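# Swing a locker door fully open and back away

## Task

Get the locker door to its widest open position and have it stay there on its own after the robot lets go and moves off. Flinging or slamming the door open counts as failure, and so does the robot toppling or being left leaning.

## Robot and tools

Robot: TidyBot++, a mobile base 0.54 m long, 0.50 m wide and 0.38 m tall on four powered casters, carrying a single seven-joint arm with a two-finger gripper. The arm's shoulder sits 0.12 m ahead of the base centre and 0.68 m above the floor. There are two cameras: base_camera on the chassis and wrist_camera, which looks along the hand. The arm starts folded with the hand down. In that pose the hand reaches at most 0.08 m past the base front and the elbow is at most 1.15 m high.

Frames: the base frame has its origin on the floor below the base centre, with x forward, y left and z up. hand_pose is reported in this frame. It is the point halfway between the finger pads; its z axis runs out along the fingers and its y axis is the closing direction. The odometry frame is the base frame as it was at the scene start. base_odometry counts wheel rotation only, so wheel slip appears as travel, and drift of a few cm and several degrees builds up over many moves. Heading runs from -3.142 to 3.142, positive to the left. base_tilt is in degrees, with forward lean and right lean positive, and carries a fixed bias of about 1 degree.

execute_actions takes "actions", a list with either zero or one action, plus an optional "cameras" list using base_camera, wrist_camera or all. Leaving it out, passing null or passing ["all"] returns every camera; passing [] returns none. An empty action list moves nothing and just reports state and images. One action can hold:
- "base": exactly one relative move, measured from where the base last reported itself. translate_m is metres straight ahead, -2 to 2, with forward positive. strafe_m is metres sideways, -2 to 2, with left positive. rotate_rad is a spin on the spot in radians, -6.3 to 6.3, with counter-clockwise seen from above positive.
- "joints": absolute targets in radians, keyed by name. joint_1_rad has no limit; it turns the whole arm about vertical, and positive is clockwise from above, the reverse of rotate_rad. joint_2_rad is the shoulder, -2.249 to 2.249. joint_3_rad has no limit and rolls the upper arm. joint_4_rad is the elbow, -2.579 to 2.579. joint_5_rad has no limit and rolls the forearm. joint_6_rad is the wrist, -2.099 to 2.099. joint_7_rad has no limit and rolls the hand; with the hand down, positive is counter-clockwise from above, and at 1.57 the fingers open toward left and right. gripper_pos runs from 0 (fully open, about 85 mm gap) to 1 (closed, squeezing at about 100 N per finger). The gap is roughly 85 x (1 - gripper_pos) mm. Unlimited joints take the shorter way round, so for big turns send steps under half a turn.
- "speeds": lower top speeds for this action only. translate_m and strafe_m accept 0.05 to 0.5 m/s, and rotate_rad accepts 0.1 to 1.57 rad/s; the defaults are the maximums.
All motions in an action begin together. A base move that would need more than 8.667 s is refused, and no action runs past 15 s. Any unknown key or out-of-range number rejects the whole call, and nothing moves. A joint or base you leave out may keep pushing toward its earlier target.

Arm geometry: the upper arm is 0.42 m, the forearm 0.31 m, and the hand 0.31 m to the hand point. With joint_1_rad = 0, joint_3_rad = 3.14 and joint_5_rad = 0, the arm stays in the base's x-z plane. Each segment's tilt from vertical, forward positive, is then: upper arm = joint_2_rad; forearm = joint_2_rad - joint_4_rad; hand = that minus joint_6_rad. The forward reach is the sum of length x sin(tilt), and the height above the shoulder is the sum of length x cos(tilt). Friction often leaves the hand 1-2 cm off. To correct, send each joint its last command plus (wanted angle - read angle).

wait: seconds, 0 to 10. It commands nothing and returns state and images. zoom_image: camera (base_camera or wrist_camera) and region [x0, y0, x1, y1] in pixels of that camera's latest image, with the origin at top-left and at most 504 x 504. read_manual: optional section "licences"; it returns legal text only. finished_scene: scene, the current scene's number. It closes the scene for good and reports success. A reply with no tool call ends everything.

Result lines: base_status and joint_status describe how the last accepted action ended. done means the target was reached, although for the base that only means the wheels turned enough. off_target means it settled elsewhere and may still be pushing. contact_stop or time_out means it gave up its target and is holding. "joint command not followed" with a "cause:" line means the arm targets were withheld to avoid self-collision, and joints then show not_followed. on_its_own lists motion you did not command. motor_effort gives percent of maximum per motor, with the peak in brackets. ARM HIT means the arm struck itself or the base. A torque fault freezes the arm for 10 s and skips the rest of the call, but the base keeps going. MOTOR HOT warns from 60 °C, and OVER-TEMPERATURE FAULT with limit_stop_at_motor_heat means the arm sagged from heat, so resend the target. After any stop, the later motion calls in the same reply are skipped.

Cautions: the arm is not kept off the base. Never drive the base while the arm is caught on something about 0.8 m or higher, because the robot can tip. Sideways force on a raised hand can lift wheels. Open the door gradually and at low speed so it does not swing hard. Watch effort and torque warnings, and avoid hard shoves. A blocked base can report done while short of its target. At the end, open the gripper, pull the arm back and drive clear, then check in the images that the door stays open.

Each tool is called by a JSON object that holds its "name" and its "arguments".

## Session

{"name": "execute_actions", "arguments": {"actions": []}}

Scene clock: 0.00 s.
base_odometry: x=+0.000 y=+0.000 heading=+0.000 (m, m, rad; odometry frame)
base_tilt: forward=+0.1 right=-0.4 (deg)
base_status: not commanded
joint_positions: joint_1_rad=-0.039 joint_2_rad=-0.336 joint_3_rad=+3.165 joint_4_rad=-2.551 joint_5_rad=-0.025 joint_6_rad=-0.901 joint_7_rad=+1.605 gripper_pos=+0.000
joint_status: not commanded
motor_effort: joint_1_rad=+1 joint_2_rad=+2 joint_3_rad=+0 joint_4_rad=+9 joint_5_rad=+0 joint_6_rad=-2 joint_7_rad=-1 (%)
hand_pose: x=+0.2399 y=+0.0103 z=+0.5793 quat_wxyz=(-0.014, +1.000, +0.018, +0.013) (m; base frame)
pictures: base_camera, wrist_camera
Images, in order (width x height): base_camera 644x364, wrist_camera 644x476.

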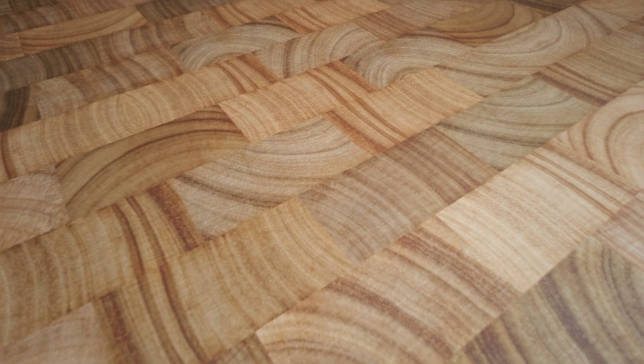

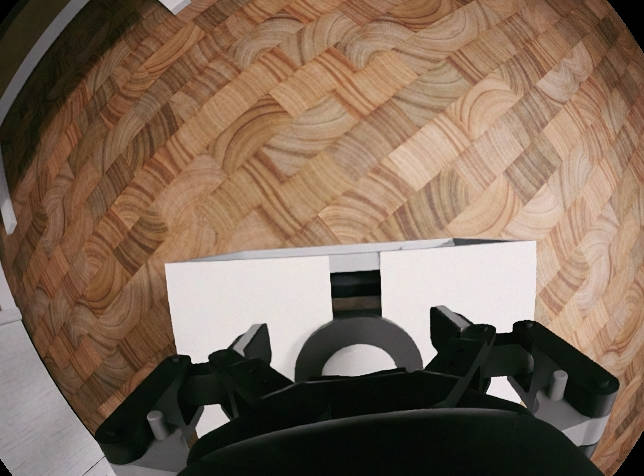

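{"name": "execute_actions", "arguments": {"actions": [{"base":{"rotate_rad":0.63},"joints":{"joint_1_rad":0,"joint_2_rad":-0.31,"joint_3_rad":3.13,"joint_4_rad":-2.1,"joint_5_rad":0.02,"joint_6_rad":0.27,"gripper_pos":0.6}}]}}

Scene clock: 1.90 s.
base_odometry: x=+0.000 y=+0.000 heading=+0.629 (m, m, rad; odometry frame)
base_tilt: forward=+0.1 right=-0.4 (deg)
base_status: done
joint_positions: joint_1_rad=-0.012 joint_2_rad=-0.321 joint_3_rad=+3.139 joint_4_rad=-2.112 joint_5_rad=-0.025 joint_6_rad=+0.235 joint_7_rad=+1.605 gripper_pos=+0.600
joint_status: all done
motor_effort: joint_1_rad=+1(1) joint_2_rad=-10(11) joint_3_rad=+0(2) joint_4_rad=+22(22) joint_5_rad=+0(1) joint_6_rad=+9(9) joint_7_rad=-1(2) (%)
hand_pose: x=+0.6043 y=+0.0066 z=+1.0170 quat_wxyz=(+0.001, +0.702, +0.007, +0.712) (m; base frame)
pictures: base_camera, wrist_camera
Images, in order (width x height): base_camera 644x364, wrist_camera 644x476.

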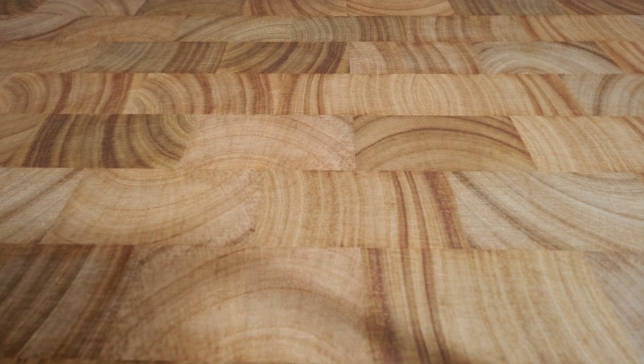

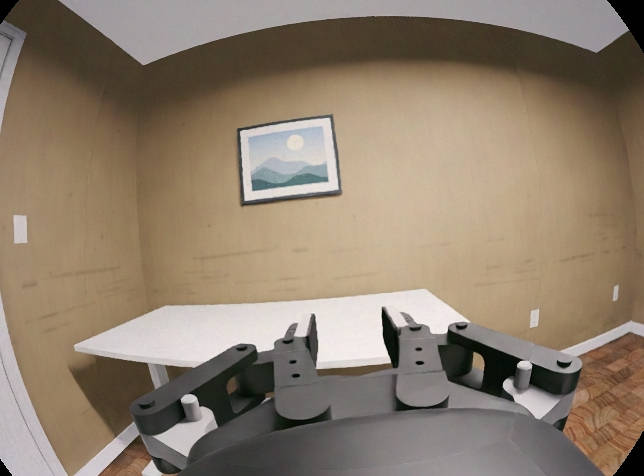

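{"name": "execute_actions", "arguments": {"actions": [{"base":{"rotate_rad":-2.4}}]}}

Scene clock: 5.00 s.
base_odometry: x=+0.000 y=+0.000 heading=-1.770 (m, m, rad; odometry frame)
base_tilt: forward=+0.1 right=-0.4 (deg)
base_status: done
joint_positions: joint_1_rad=-0.003 joint_2_rad=-0.313 joint_3_rad=+3.129 joint_4_rad=-2.112 joint_5_rad=-0.024 joint_6_rad=+0.235 joint_7_rad=+1.605 gripper_pos=+0.600
joint_status: not commanded
motor_effort: joint_1_rad=+1(2) joint_2_rad=-10(13) joint_3_rad=+0(2) joint_4_rad=+22(22) joint_5_rad=+0(1) joint_6_rad=+8(8) joint_7_rad=-1(1) (%)
hand_pose: x=+0.6069 y=+0.0083 z=+1.0129 quat_wxyz=(+0.002, +0.705, +0.009, +0.709) (m; base frame)
pictures: base_camera, wrist_camera
Images, in order (width x height): base_camera 644x364, wrist_camera 644x476.

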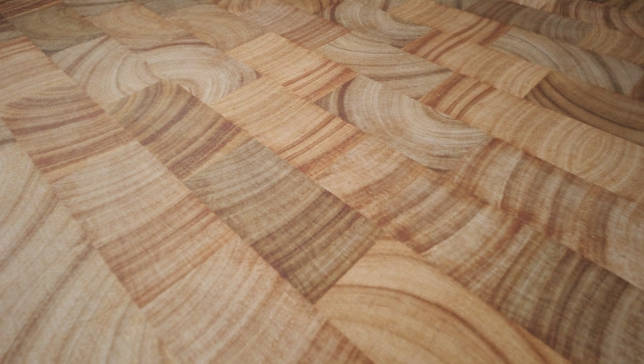

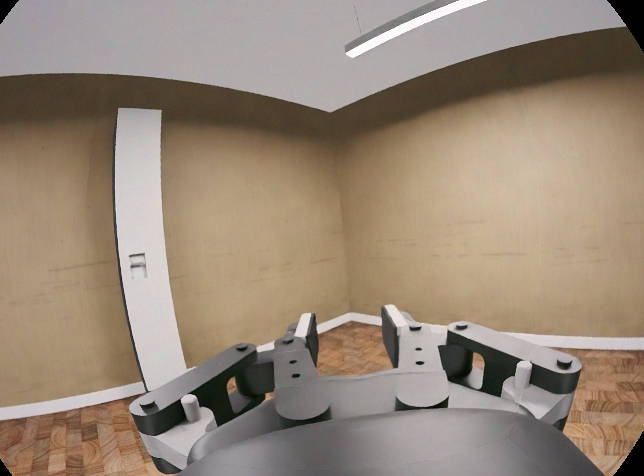

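{"name": "execute_actions", "arguments": {"actions": [{"base":{"rotate_rad":0.82}}], "cameras": []}}

{"name": "execute_actions", "arguments": {"actions": [{"base":{"translate_m":1.1}}]}}

{"name": "execute_actions", "arguments": {"actions": [{"base":{"strafe_m":-0.56}}]}}

Scene clock: 6.87 s.
base_odometry: x=+0.000 y=+0.000 heading=-0.951 (m, m, rad; odometry frame)
base_tilt: forward=+0.1 right=-0.4 (deg)
base_status: done
joint_positions: joint_1_rad=-0.003 joint_2_rad=-0.313 joint_3_rad=+3.128 joint_4_rad=-2.112 joint_5_rad=-0.024 joint_6_rad=+0.235 joint_7_rad=+1.605 gripper_pos=+0.600
joint_status: not commanded
motor_effort: joint_1_rad=+1(3) joint_2_rad=-11(12) joint_3_rad=+0(3) joint_4_rad=+21(22) joint_5_rad=+0(0) joint_6_rad=+9(8) joint_7_rad=-2(1) (%)
hand_pose: x=+0.6069 y=+0.0087 z=+1.0129 quat_wxyz=(+0.002, +0.705, +0.009, +0.709) (m; base frame)
pictures: none
No camera images: the call's "cameras" was empty. Leave "cameras" out to get every camera's image.

Scene clock: 10.43 s.
base_odometry: x=+0.640 y=-0.895 heading=-0.950 (m, m, rad; odometry frame)
base_tilt: forward=+0.1 right=-0.4 (deg)
base_status: done
joint_positions: joint_1_rad=-0.003 joint_2_rad=-0.309 joint_3_rad=+3.128 joint_4_rad=-2.112 joint_5_rad=-0.024 joint_6_rad=+0.235 joint_7_rad=+1.605 gripper_pos=+0.600
joint_status: not commanded
motor_effort: joint_1_rad=+1(1) joint_2_rad=-10(14) joint_3_rad=+0(1) joint_4_rad=+21(22) joint_5_rad=+0(0) joint_6_rad=+8(9) joint_7_rad=-1(1) (%)
hand_pose: x=+0.6079 y=+0.0087 z=+1.0113 quat_wxyz=(+0.002, +0.706, +0.009, +0.708) (m; base frame)
pictures: base_camera, wrist_camera
Images, in order (width x height): base_camera 644x364, wrist_camera 644x476.

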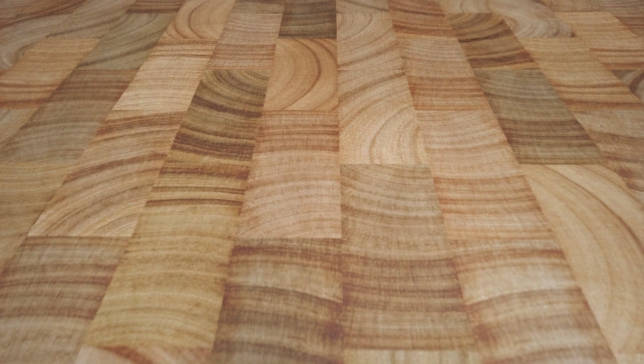

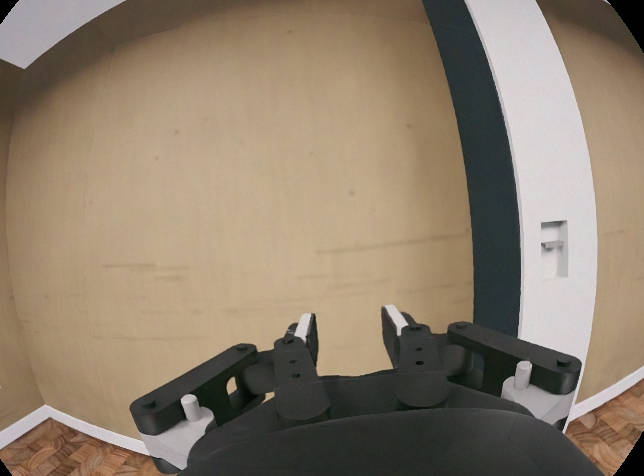

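Scene clock: 12.90 s.
base_odometry: x=+0.185 y=-1.220 heading=-0.950 (m, m, rad; odometry frame)
base_tilt: forward=+0.1 right=-0.3 (deg)
base_status: done
joint_positions: joint_1_rad=-0.003 joint_2_rad=-0.309 joint_3_rad=+3.129 joint_4_rad=-2.112 joint_5_rad=-0.024 joint_6_rad=+0.235 joint_7_rad=+1.605 gripper_pos=+0.600
joint_status: not commanded
motor_effort: joint_1_rad=+0(2) joint_2_rad=-11(12) joint_3_rad=+0(2) joint_4_rad=+22(22) joint_5_rad=+0(0) joint_6_rad=+8(9) joint_7_rad=-1(1) (%)
hand_pose: x=+0.6079 y=+0.0084 z=+1.0113 quat_wxyz=(+0.002, +0.706, +0.009, +0.708) (m; base frame)
pictures: base_camera, wrist_camera
Images, in order (width x height): base_camera 644x364, wrist_camera 644x476.

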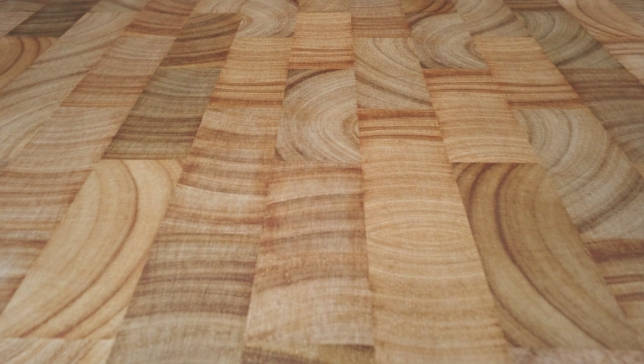

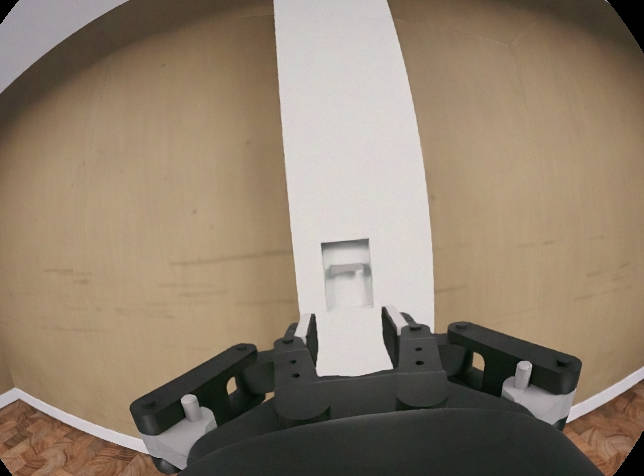

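Distance ≈0.62.

{"name": "execute_actions", "arguments": {"actions": [{"base":{"translate_m":0.38},"joints":{"joint_7_rad":0.02,"joint_3_rad":3.15}}]}}

Scene clock: 15.07 s.
base_odometry: x=+0.406 y=-1.530 heading=-0.950 (m, m, rad; odometry frame)
base_tilt: forward=+0.1 right=-0.4 (deg)
base_status: done
joint_positions: joint_1_rad=-0.003 joint_2_rad=-0.304 joint_3_rad=+3.135 joint_4_rad=-2.112 joint_5_rad=-0.024 joint_6_rad=+0.235 joint_7_rad=+0.030 gripper_pos=+0.600
joint_status: all done
motor_effort: joint_1_rad=+1(1) joint_2_rad=-10(14) joint_3_rad=+0(1) joint_4_rad=+21(23) joint_5_rad=+0(1) joint_6_rad=+9(9) joint_7_rad=-1(2) (%)
hand_pose: x=+0.6097 y=+0.0048 z=+1.0091 quat_wxyz=(-0.498, +0.504, -0.497, +0.501) (m; base frame)
pictures: base_camera, wrist_camera
Images, in order (width x height): base_camera 644x364, wrist_camera 644x476.

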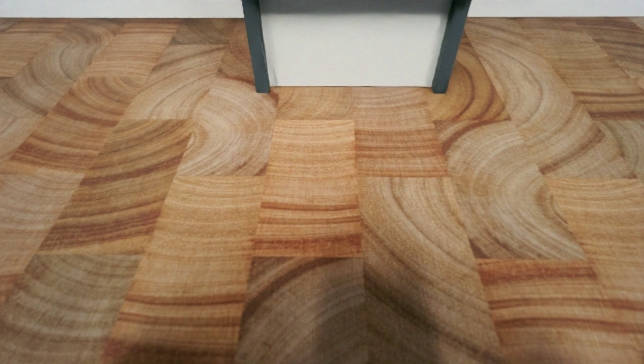

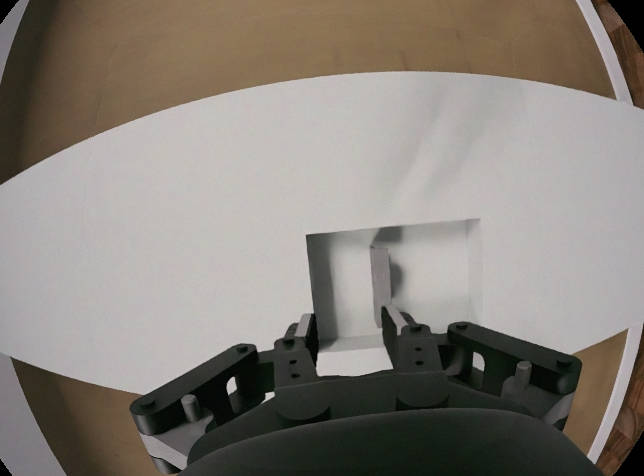

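{"name": "execute_actions", "arguments": {"actions": [{"base":{"translate_m":0.07},"joints":{"joint_1_rad":0.03,"joint_4_rad":-2.225,"joint_6_rad":0.37}}], "cameras": ["wrist_camera"]}}

Scene clock: 16.37 s.
base_odometry: x=+0.447 y=-1.587 heading=-0.951 (m, m, rad; odometry frame)
base_tilt: forward=+0.1 right=-0.4 (deg)
base_status: done
joint_positions: joint_1_rad=+0.018 joint_2_rad=-0.304 joint_3_rad=+3.136 joint_4_rad=-2.207 joint_5_rad=-0.024 joint_6_rad=+0.322 joint_7_rad=+0.030 gripper_pos=+0.600
joint_status: all done
motor_effort: joint_1_rad=+1(1) joint_2_rad=-10(14) joint_3_rad=+0(1) joint_4_rad=+21(23) joint_5_rad=+0(0) joint_6_rad=+8(8) joint_7_rad=+0(1) (%)
hand_pose: x=+0.6013 y=-0.0069 z=+0.9775 quat_wxyz=(-0.490, +0.500, -0.505, +0.505) (m; base frame)
pictures: wrist_camera
Images, in order (width x height): wrist_camera 644x476.

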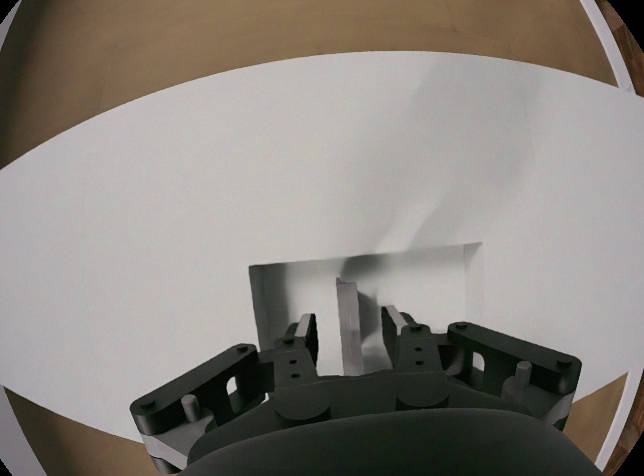

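{"name": "execute_actions", "arguments": {"actions": [{"base":{"translate_m":0.053},"speeds":{"translate_m":0.06}}], "cameras": []}}

{"name": "execute_actions", "arguments": {"actions": [{"joints":{"gripper_pos":1}}], "cameras": ["wrist_camera"]}}

Scene clock: 18.93 s.
base_odometry: x=+0.477 y=-1.630 heading=-0.951 (m, m, rad; odometry frame)
base_tilt: forward=+0.1 right=-0.4 (deg)
base_status: done
joint_positions: joint_1_rad=+0.018 joint_2_rad=-0.308 joint_3_rad=+3.136 joint_4_rad=-2.208 joint_5_rad=-0.024 joint_6_rad=+0.323 joint_7_rad=+0.030 gripper_pos=+0.600
joint_status: not commanded
motor_effort: joint_1_rad=+0(1) joint_2_rad=-11(11) joint_3_rad=+0(0) joint_4_rad=+21(24) joint_5_rad=+0(1) joint_6_rad=+9(10) joint_7_rad=-1(1) (%)
hand_pose: x=+0.6000 y=-0.0069 z=+0.9795 quat_wxyz=(-0.491, +0.498, -0.504, +0.506) (m; base frame)
pictures: none
No camera images: the call's "cameras" was empty. Leave "cameras" out to get every camera's image.

Scene clock: 19.70 s.
base_odometry: x=+0.477 y=-1.630 heading=-0.951 (m, m, rad; odometry frame)
base_tilt: forward=+0.1 right=-0.4 (deg)
base_status: not commanded
joint_positions: joint_1_rad=+0.018 joint_2_rad=-0.311 joint_3_rad=+3.136 joint_4_rad=-2.214 joint_5_rad=-0.024 joint_6_rad=+0.324 joint_7_rad=+0.030 gripper_pos=+0.881
joint_status: gripper_pos off_target (ended at +0.881, target +1.000)
motor_effort: joint_1_rad=+1(1) joint_2_rad=-8(10) joint_3_rad=+0(0) joint_4_rad=+23(26) joint_5_rad=+1(1) joint_6_rad=+8(10) joint_7_rad=-1(1) (%)
hand_pose: x=+0.5987 y=-0.0069 z=+0.9770 quat_wxyz=(-0.490, +0.499, -0.505, +0.505) (m; base frame)
pictures: wrist_camera
Images, in order (width x height): wrist_camera 644x476.

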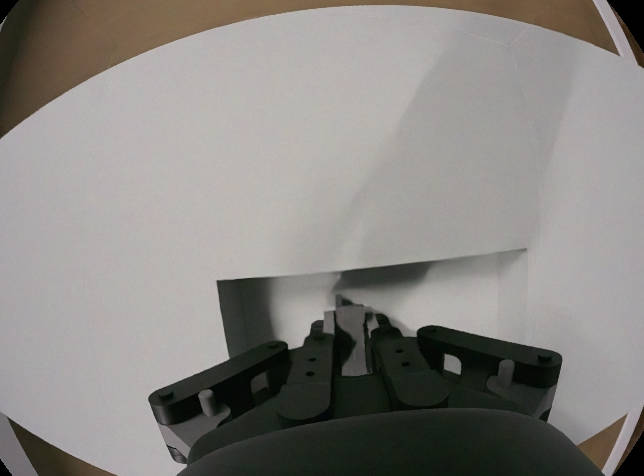

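{"name": "execute_actions", "arguments": {"actions": [{"joints":{"joint_2_rad":-0.46,"joint_4_rad":-1.94,"joint_6_rad":0.49}}], "cameras": []}}

{"name": "execute_actions", "arguments": {"actions": [{"base":{"translate_m":-0.05},"speeds":{"translate_m":0.06}}]}}

Scene clock: 21.17 s.
base_odometry: x=+0.477 y=-1.630 heading=-0.951 (m, m, rad; odometry frame)
base_tilt: forward=+0.1 right=-0.4 (deg)
base_status: not commanded
joint_positions: joint_1_rad=+0.018 joint_2_rad=-0.320 joint_3_rad=+3.136 joint_4_rad=-2.188 joint_5_rad=-0.024 joint_6_rad=+0.319 joint_7_rad=+0.030 gripper_pos=+0.884
joint_status: joint_2_rad off_target (ended at -0.320, target -0.460); joint_4_rad off_target (ended at -2.188, target -1.940); joint_6_rad off_target (ended at +0.319, target +0.490)
motor_effort: joint_1_rad=+0(0) joint_2_rad=-35(35) joint_3_rad=+0(0) joint_4_rad=+62(62) joint_5_rad=+1(1) joint_6_rad=+39(39) joint_7_rad=-1(1) (%)
hand_pose: x=+0.5984 y=-0.0069 z=+0.9957 quat_wxyz=(-0.498, +0.492, -0.498, +0.513) (m; base frame)
pictures: none
No camera images: the call's "cameras" was empty. Leave "cameras" out to get every camera's image.

Scene clock: 22.47 s.
base_odometry: x=+0.448 y=-1.589 heading=-0.951 (m, m, rad; odometry frame)
base_tilt: forward=+0.1 right=-0.4 (deg)
base_status: done
joint_positions: joint_1_rad=+0.021 joint_2_rad=-0.278 joint_3_rad=+3.141 joint_4_rad=-2.154 joint_5_rad=-0.024 joint_6_rad=+0.318 joint_7_rad=+0.030 gripper_pos=+0.884
joint_status: not commanded
motor_effort: joint_1_rad=+1(2) joint_2_rad=-48(50) joint_3_rad=+0(2) joint_4_rad=+58(61) joint_5_rad=+0(1) joint_6_rad=+38(40) joint_7_rad=-1(1) (%)
hand_pose: x=+0.6145 y=-0.0111 z=+0.9960 quat_wxyz=(-0.494, +0.492, -0.502, +0.512) (m; base frame)
pictures: base_camera, wrist_camera
Images, in order (width x height): base_camera 644x364, wrist_camera 644x476.

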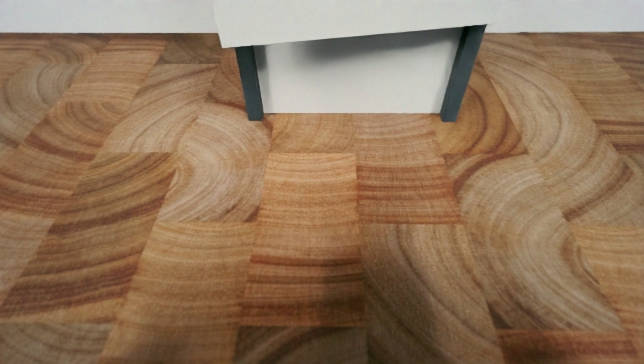

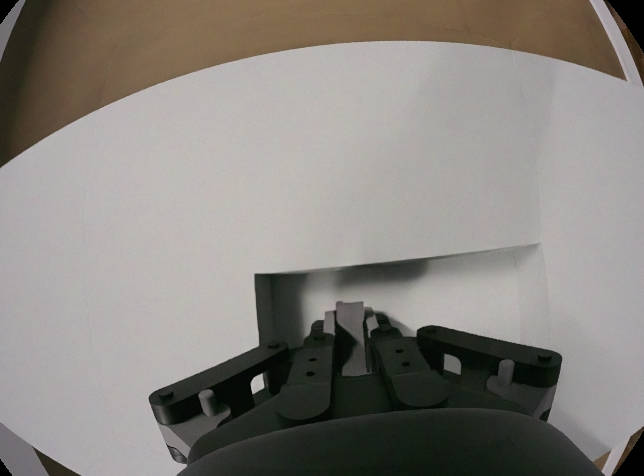

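{"name": "execute_actions", "arguments": {"actions": [{"base":{"translate_m":-0.075},"speeds":{"translate_m":0.06},"joints":{"joint_1_rad":0.12,"joint_2_rad":-0.33,"joint_4_rad":-2.22,"joint_6_rad":0.32}}]}}

{"name": "execute_actions", "arguments": {"actions": [{"joints":{"gripper_pos":0.65}}], "cameras": []}}

{"name": "execute_actions", "arguments": {"actions": [{"base":{"translate_m":-0.13},"speeds":{"translate_m":0.2}}], "cameras": []}}

{"name": "execute_actions", "arguments": {"actions": [{"base":{"strafe_m":0.5},"joints":{"gripper_pos":1,"joint_7_rad":3.1,"joint_1_rad":1.0}}], "cameras": []}}

{"name": "execute_actions", "arguments": {"actions": [{"base":{"translate_m":0.39}}]}}

Scene clock: 24.43 s.
base_odometry: x=+0.405 y=-1.528 heading=-0.951 (m, m, rad; odometry frame)
base_tilt: forward=+0.1 right=-0.3 (deg)
base_status: done
joint_positions: joint_1_rad=+0.114 joint_2_rad=-0.298 joint_3_rad=+3.149 joint_4_rad=-2.202 joint_5_rad=-0.022 joint_6_rad=+0.320 joint_7_rad=+0.030 gripper_pos=+0.884
joint_status: all done
motor_effort: joint_1_rad=+1(5) joint_2_rad=-19(51) joint_3_rad=-1(5) joint_4_rad=+18(59) joint_5_rad=+1(1) joint_6_rad=+8(38) joint_7_rad=+0(0) (%)
hand_pose: x=+0.6002 y=-0.0605 z=+0.9771 quat_wxyz=(-0.462, +0.472, -0.533, +0.529) (m; base frame)
pictures: base_camera, wrist_camera
Images, in order (width x height): base_camera 644x364, wrist_camera 644x476.

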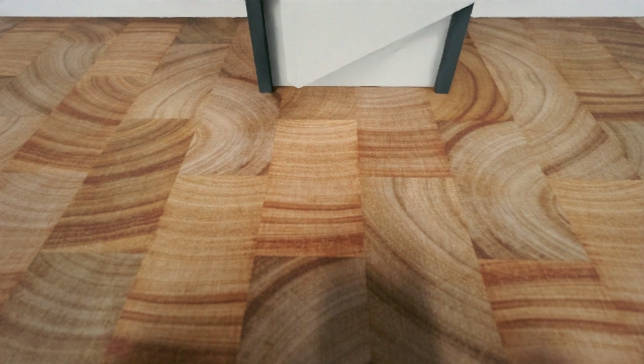

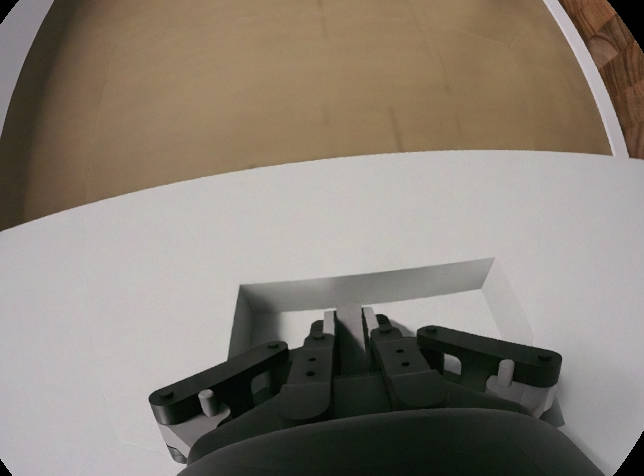

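Scene clock: 25.20 s.
base_odometry: x=+0.405 y=-1.528 heading=-0.951 (m, m, rad; odometry frame)
base_tilt: forward=+0.1 right=-0.3 (deg)
base_status: not commanded
joint_positions: joint_1_rad=+0.114 joint_2_rad=-0.326 joint_3_rad=+3.149 joint_4_rad=-2.210 joint_5_rad=-0.022 joint_6_rad=+0.320 joint_7_rad=+0.030 gripper_pos=+0.650
joint_status: all done
motor_effort: joint_1_rad=+1(1) joint_2_rad=-10(19) joint_3_rad=+0(1) joint_4_rad=+21(24) joint_5_rad=+0(1) joint_6_rad=+9(11) joint_7_rad=-1(0) (%)
hand_pose: x=+0.5910 y=-0.0594 z=+0.9860 quat_wxyz=(-0.467, +0.467, -0.528, +0.535) (m; base frame)
pictures: none
No camera images: the call's "cameras" was empty. Leave "cameras" out to get every camera's image.

Scene clock: 26.60 s.
base_odometry: x=+0.329 y=-1.423 heading=-0.951 (m, m, rad; odometry frame)
base_tilt: forward=+0.1 right=-0.4 (deg)
base_status: done
joint_positions: joint_1_rad=+0.114 joint_2_rad=-0.329 joint_3_rad=+3.149 joint_4_rad=-2.210 joint_5_rad=-0.022 joint_6_rad=+0.320 joint_7_rad=+0.030 gripper_pos=+0.650
joint_status: not commanded
motor_effort: joint_1_rad=+1(1) joint_2_rad=-9(13) joint_3_rad=+0(1) joint_4_rad=+21(22) joint_5_rad=+1(0) joint_6_rad=+8(9) joint_7_rad=-1(2) (%)
hand_pose: x=+0.5901 y=-0.0593 z=+0.9874 quat_wxyz=(-0.467, +0.466, -0.527, +0.535) (m; base frame)
pictures: none
No camera images: the call's "cameras" was empty. Leave "cameras" out to get every camera's image.

Scene clock: 29.77 s.
base_odometry: x=+0.736 y=-1.132 heading=-0.950 (m, m, rad; odometry frame)
base_tilt: forward=+0.1 right=-0.4 (deg)
base_status: done
joint_positions: joint_1_rad=+0.991 joint_2_rad=-0.329 joint_3_rad=+3.149 joint_4_rad=-2.210 joint_5_rad=-0.022 joint_6_rad=+0.320 joint_7_rad=+3.077 gripper_pos=+0.999
joint_status: all done
motor_effort: joint_1_rad=+1(3) joint_2_rad=-9(12) joint_3_rad=+0(2) joint_4_rad=+21(22) joint_5_rad=+0(0) joint_6_rad=+9(9) joint_7_rad=-2(0) (%)
hand_pose: x=+0.3750 y=-0.3999 z=+0.9874 quat_wxyz=(+0.673, +0.683, +0.166, +0.228) (m; base frame)
pictures: none
No camera images: the call's "cameras" was empty. Leave "cameras" out to get every camera's image.

Scene clock: 31.90 s.
base_odometry: x=+0.963 y=-1.449 heading=-0.949 (m, m, rad; odometry frame)
base_tilt: forward=+0.1 right=-0.4 (deg)
base_status: done
joint_positions: joint_1_rad=+0.992 joint_2_rad=-0.328 joint_3_rad=+3.149 joint_4_rad=-2.210 joint_5_rad=-0.022 joint_6_rad=+0.320 joint_7_rad=+3.077 gripper_pos=+0.999
joint_status: not commanded
motor_effort: joint_1_rad=+0(2) joint_2_rad=-9(11) joint_3_rad=+0(2) joint_4_rad=+21(22) joint_5_rad=+0(0) joint_6_rad=+8(9) joint_7_rad=-2(2) (%)
hand_pose: x=+0.3748 y=-0.4003 z=+0.9872 quat_wxyz=(+0.673, +0.684, +0.166, +0.228) (m; base frame)
pictures: base_camera, wrist_camera
Images, in order (width x height): base_camera 644x364, wrist_camera 644x476.

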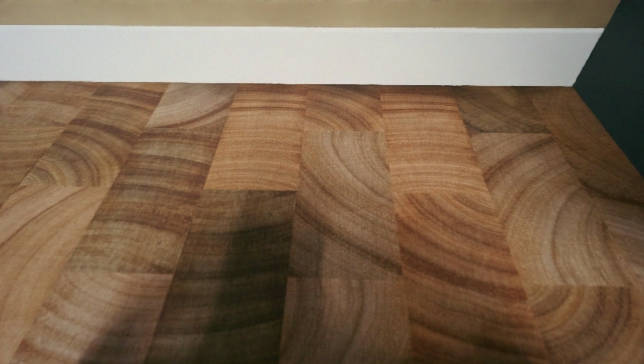

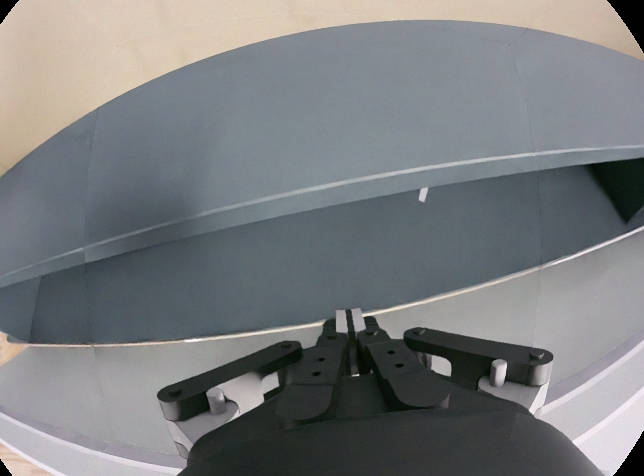

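{"name": "execute_actions", "arguments": {"actions": [{"base":{"strafe_m":-0.17},"speeds":{"strafe_m":0.1}}]}}

{"name": "execute_actions", "arguments": {"actions": [{"base":{"rotate_rad":-0.22},"speeds":{"rotate_rad":0.15}}]}}

Scene clock: 34.23 s.
base_odometry: x=+0.825 y=-1.548 heading=-0.949 (m, m, rad; odometry frame)
base_tilt: forward=+0.1 right=-0.4 (deg)
base_status: done
joint_positions: joint_1_rad=+0.991 joint_2_rad=-0.329 joint_3_rad=+3.143 joint_4_rad=-2.210 joint_5_rad=-0.019 joint_6_rad=+0.320 joint_7_rad=+3.077 gripper_pos=+0.999
joint_status: not commanded
motor_effort: joint_1_rad=+0(6) joint_2_rad=-10(12) joint_3_rad=+0(5) joint_4_rad=+21(22) joint_5_rad=+0(2) joint_6_rad=+9(9) joint_7_rad=-2(2) (%)
hand_pose: x=+0.3780 y=-0.3980 z=+0.9872 quat_wxyz=(+0.673, +0.683, +0.171, +0.229) (m; base frame)
pictures: base_camera, wrist_camera
Images, in order (width x height): base_camera 644x364, wrist_camera 644x476.

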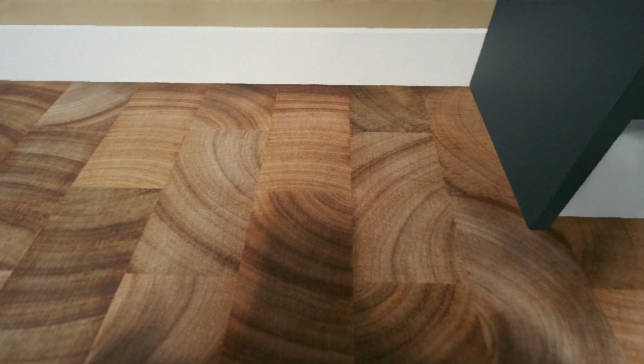

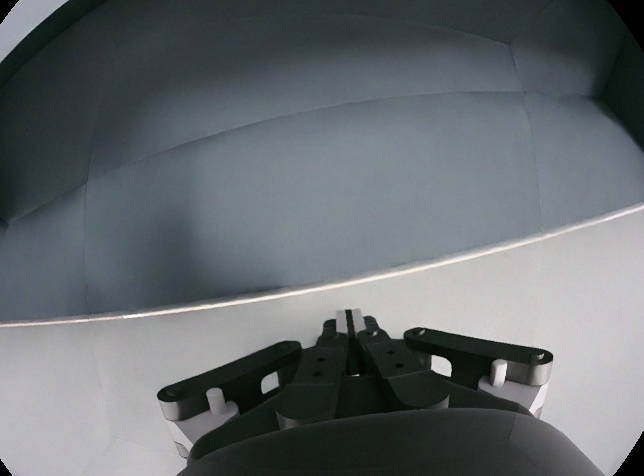

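Scene clock: 36.10 s.
base_odometry: x=+0.824 y=-1.548 heading=-1.169 (m, m, rad; odometry frame)
base_tilt: forward=+0.1 right=-0.4 (deg)
base_status: done
joint_positions: joint_1_rad=+0.995 joint_2_rad=-0.329 joint_3_rad=+3.144 joint_4_rad=-2.210 joint_5_rad=-0.013 joint_6_rad=+0.320 joint_7_rad=+3.077 gripper_pos=+0.999
joint_status: not commanded
motor_effort: joint_1_rad=+0(6) joint_2_rad=-10(11) joint_3_rad=+0(7) joint_4_rad=+21(22) joint_5_rad=+0(2) joint_6_rad=+9(9) joint_7_rad=-1(2) (%)
hand_pose: x=+0.3767 y=-0.3987 z=+0.9875 quat_wxyz=(+0.674, +0.682, +0.171, +0.226) (m; base frame)
pictures: base_camera, wrist_camera
Images, in order (width x height): base_camera 644x364, wrist_camera 644x476.

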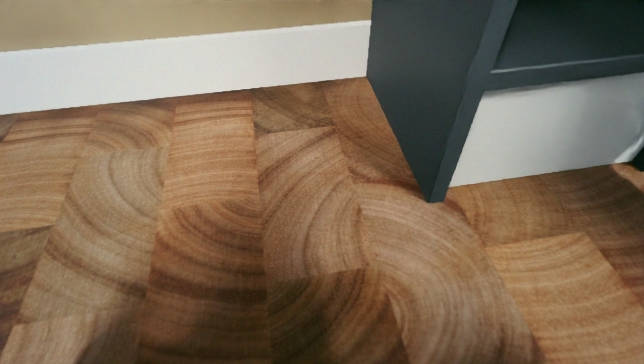

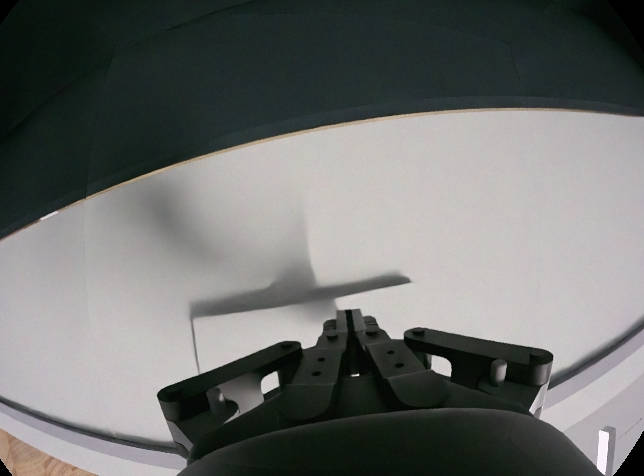

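{"name": "execute_actions", "arguments": {"actions": [{"base":{"strafe_m":-0.12},"speeds":{"strafe_m":0.06}}]}}

{"name": "execute_actions", "arguments": {"actions": [{"base":{"translate_m":-0.3}}], "cameras": []}}

{"name": "execute_actions", "arguments": {"actions": [{"base":{"strafe_m":-0.38},"joints":{"joint_1_rad":0.05,"joint_7_rad":1.57}}]}}

Scene clock: 38.67 s.
base_odometry: x=+0.714 y=-1.595 heading=-1.170 (m, m, rad; odometry frame)
base_tilt: forward=+0.1 right=-0.4 (deg)
base_status: done
joint_positions: joint_1_rad=+0.994 joint_2_rad=-0.334 joint_3_rad=+3.144 joint_4_rad=-2.211 joint_5_rad=-0.013 joint_6_rad=+0.320 joint_7_rad=+3.077 gripper_pos=+0.999
joint_status: not commanded
motor_effort: joint_1_rad=+0(3) joint_2_rad=-9(11) joint_3_rad=+0(3) joint_4_rad=+21(24) joint_5_rad=+0(1) joint_6_rad=+9(9) joint_7_rad=-2(2) (%)
hand_pose: x=+0.3760 y=-0.3972 z=+0.9887 quat_wxyz=(+0.675, +0.681, +0.171, +0.227) (m; base frame)
pictures: base_camera, wrist_camera
Images, in order (width x height): base_camera 644x364, wrist_camera 644x476.

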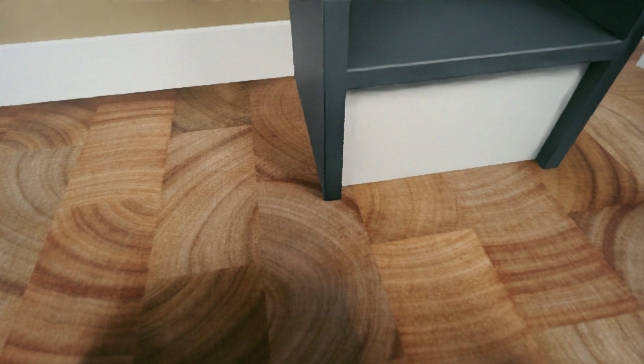

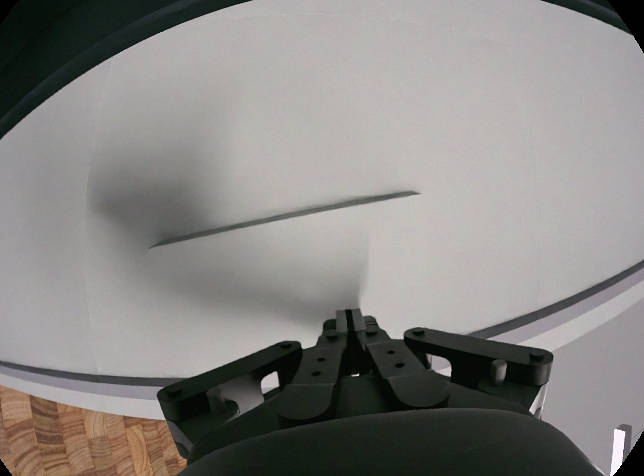

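Scene clock: 40.57 s.
base_odometry: x=+0.596 y=-1.319 heading=-1.170 (m, m, rad; odometry frame)
base_tilt: forward=+0.1 right=-0.4 (deg)
base_status: done
joint_positions: joint_1_rad=+0.995 joint_2_rad=-0.333 joint_3_rad=+3.146 joint_4_rad=-2.211 joint_5_rad=-0.013 joint_6_rad=+0.320 joint_7_rad=+3.077 gripper_pos=+0.999
joint_status: not commanded
motor_effort: joint_1_rad=+1(2) joint_2_rad=-9(11) joint_3_rad=+0(2) joint_4_rad=+21(22) joint_5_rad=+0(0) joint_6_rad=+8(9) joint_7_rad=-2(1) (%)
hand_pose: x=+0.3749 y=-0.3982 z=+0.9886 quat_wxyz=(+0.675, +0.681, +0.170, +0.226) (m; base frame)
pictures: none
No camera images: the call's "cameras" was empty. Leave "cameras" out to get every camera's image.

Scene clock: 42.87 s.
base_odometry: x=+0.246 y=-1.467 heading=-1.170 (m, m, rad; odometry frame)
base_tilt: forward=+0.1 right=-0.4 (deg)
base_status: done
joint_positions: joint_1_rad=+0.059 joint_2_rad=-0.331 joint_3_rad=+3.147 joint_4_rad=-2.211 joint_5_rad=-0.013 joint_6_rad=+0.320 joint_7_rad=+1.601 gripper_pos=+0.999
joint_status: all done
motor_effort: joint_1_rad=+1(1) joint_2_rad=-10(12) joint_3_rad=-1(1) joint_4_rad=+21(22) joint_5_rad=+0(0) joint_6_rad=+9(9) joint_7_rad=-1(1) (%)
hand_pose: x=+0.5921 y=-0.0307 z=+0.9874 quat_wxyz=(+0.030, +0.703, -0.018, +0.710) (m; base frame)
pictures: base_camera, wrist_camera
Images, in order (width x height): base_camera 644x364, wrist_camera 644x476.

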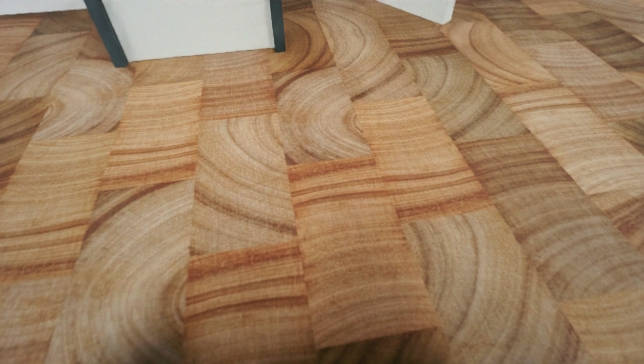

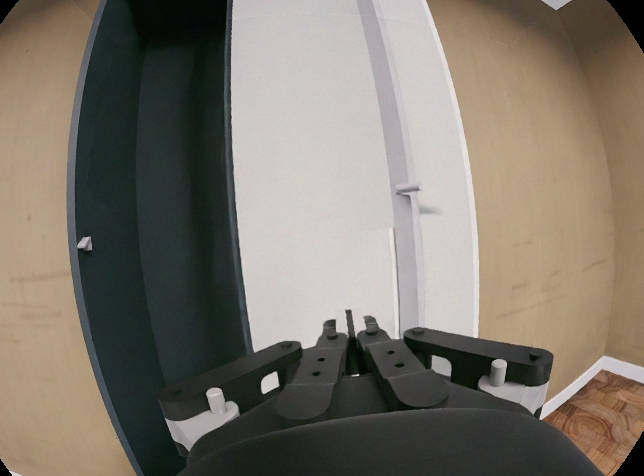

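{"name": "execute_actions", "arguments": {"actions": [{"base":{"translate_m":0.19},"speeds":{"translate_m":0.06},"joints":{"joint_1_rad":0.13}}]}}

{"name": "execute_actions", "arguments": {"actions": [{"base":{"translate_m":0.07},"speeds":{"translate_m":0.05},"joints":{"joint_1_rad":0.23}}]}}

Scene clock: 46.57 s.
base_odometry: x=+0.320 y=-1.642 heading=-1.171 (m, m, rad; odometry frame)
base_tilt: forward=+0.1 right=-0.4 (deg)
base_status: done
joint_positions: joint_1_rad=+0.125 joint_2_rad=-0.332 joint_3_rad=+3.147 joint_4_rad=-2.212 joint_5_rad=-0.013 joint_6_rad=+0.320 joint_7_rad=+1.601 gripper_pos=+0.999
joint_status: all done
motor_effort: joint_1_rad=+1(2) joint_2_rad=-9(11) joint_3_rad=+0(3) joint_4_rad=+21(26) joint_5_rad=+0(1) joint_6_rad=+8(10) joint_7_rad=-1(2) (%)
hand_pose: x=+0.5884 y=-0.0622 z=+0.9874 quat_wxyz=(+0.054, +0.702, -0.042, +0.709) (m; base frame)
pictures: base_camera, wrist_camera
Images, in order (width x height): base_camera 644x364, wrist_camera 644x476.

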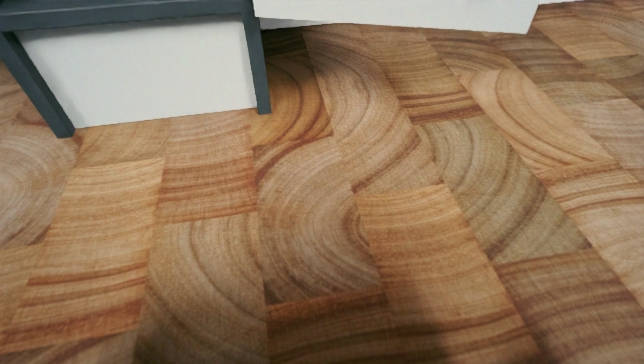

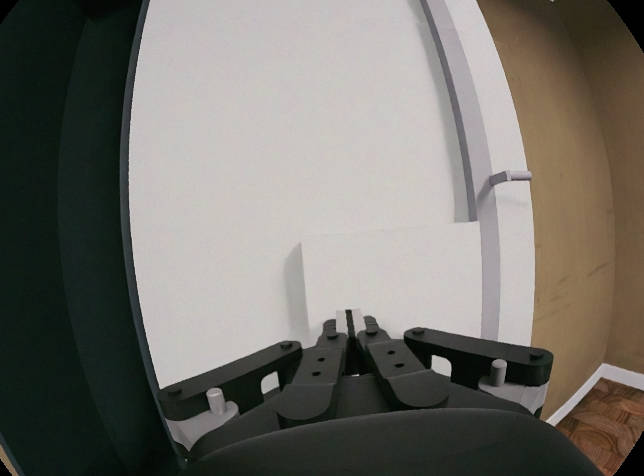

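Scene clock: 48.33 s.
base_odometry: x=+0.347 y=-1.707 heading=-1.171 (m, m, rad; odometry frame)
base_tilt: forward=+0.1 right=-0.4 (deg)
base_status: done
joint_positions: joint_1_rad=+0.228 joint_2_rad=-0.358 joint_3_rad=+3.148 joint_4_rad=-2.229 joint_5_rad=-0.013 joint_6_rad=+0.320 joint_7_rad=+1.601 gripper_pos=+0.999
joint_status: all done
motor_effort: joint_1_rad=+0(2) joint_2_rad=-3(11) joint_3_rad=-2(3) joint_4_rad=+22(29) joint_5_rad=+1(1) joint_6_rad=+8(11) joint_7_rad=-1(1) (%)
hand_pose: x=+0.5704 y=-0.1086 z=+0.9890 quat_wxyz=(+0.090, +0.696, -0.078, +0.708) (m; base frame)
pictures: base_camera, wrist_camera
Images, in order (width x height): base_camera 644x364, wrist_camera 644x476.

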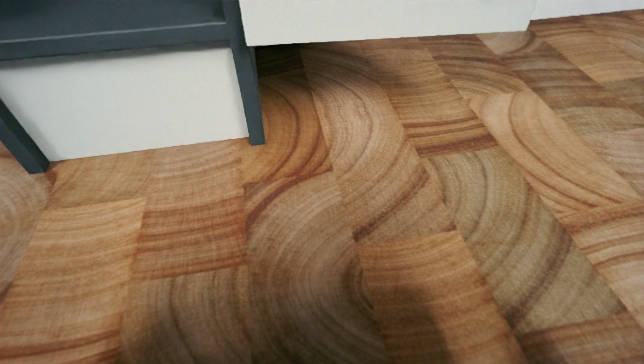

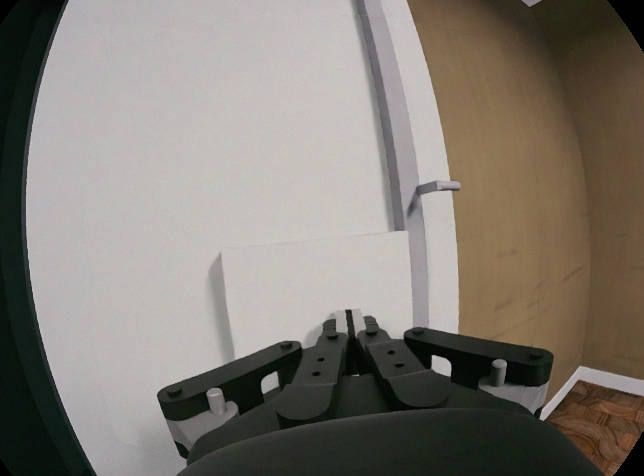

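At the stop.

{"name": "execute_actions", "arguments": {"actions": [{"base":{"translate_m":-0.4}}], "cameras": []}}

{"name": "finished_scene", "arguments": {"scene": 2}}

Scene clock: 50.67 s.
base_odometry: x=+0.191 y=-1.339 heading=-1.170 (m, m, rad; odometry frame)
base_tilt: forward=+0.1 right=-0.4 (deg)
base_status: done
joint_positions: joint_1_rad=+0.228 joint_2_rad=-0.334 joint_3_rad=+3.149 joint_4_rad=-2.229 joint_5_rad=-0.013 joint_6_rad=+0.320 joint_7_rad=+1.601 gripper_pos=+0.999
joint_status: not commanded
motor_effort: joint_1_rad=+1(1) joint_2_rad=-9(13) joint_3_rad=+0(2) joint_4_rad=+21(22) joint_5_rad=+1(1) joint_6_rad=+9(9) joint_7_rad=-1(2) (%)
hand_pose: x=+0.5772 y=-0.1104 z=+0.9783 quat_wxyz=(+0.090, +0.704, -0.079, +0.700) (m; base frame)
pictures: none
No camera images: the call's "cameras" was empty. Leave "cameras" out to get every camera's image.

The scene is finished: the task was done.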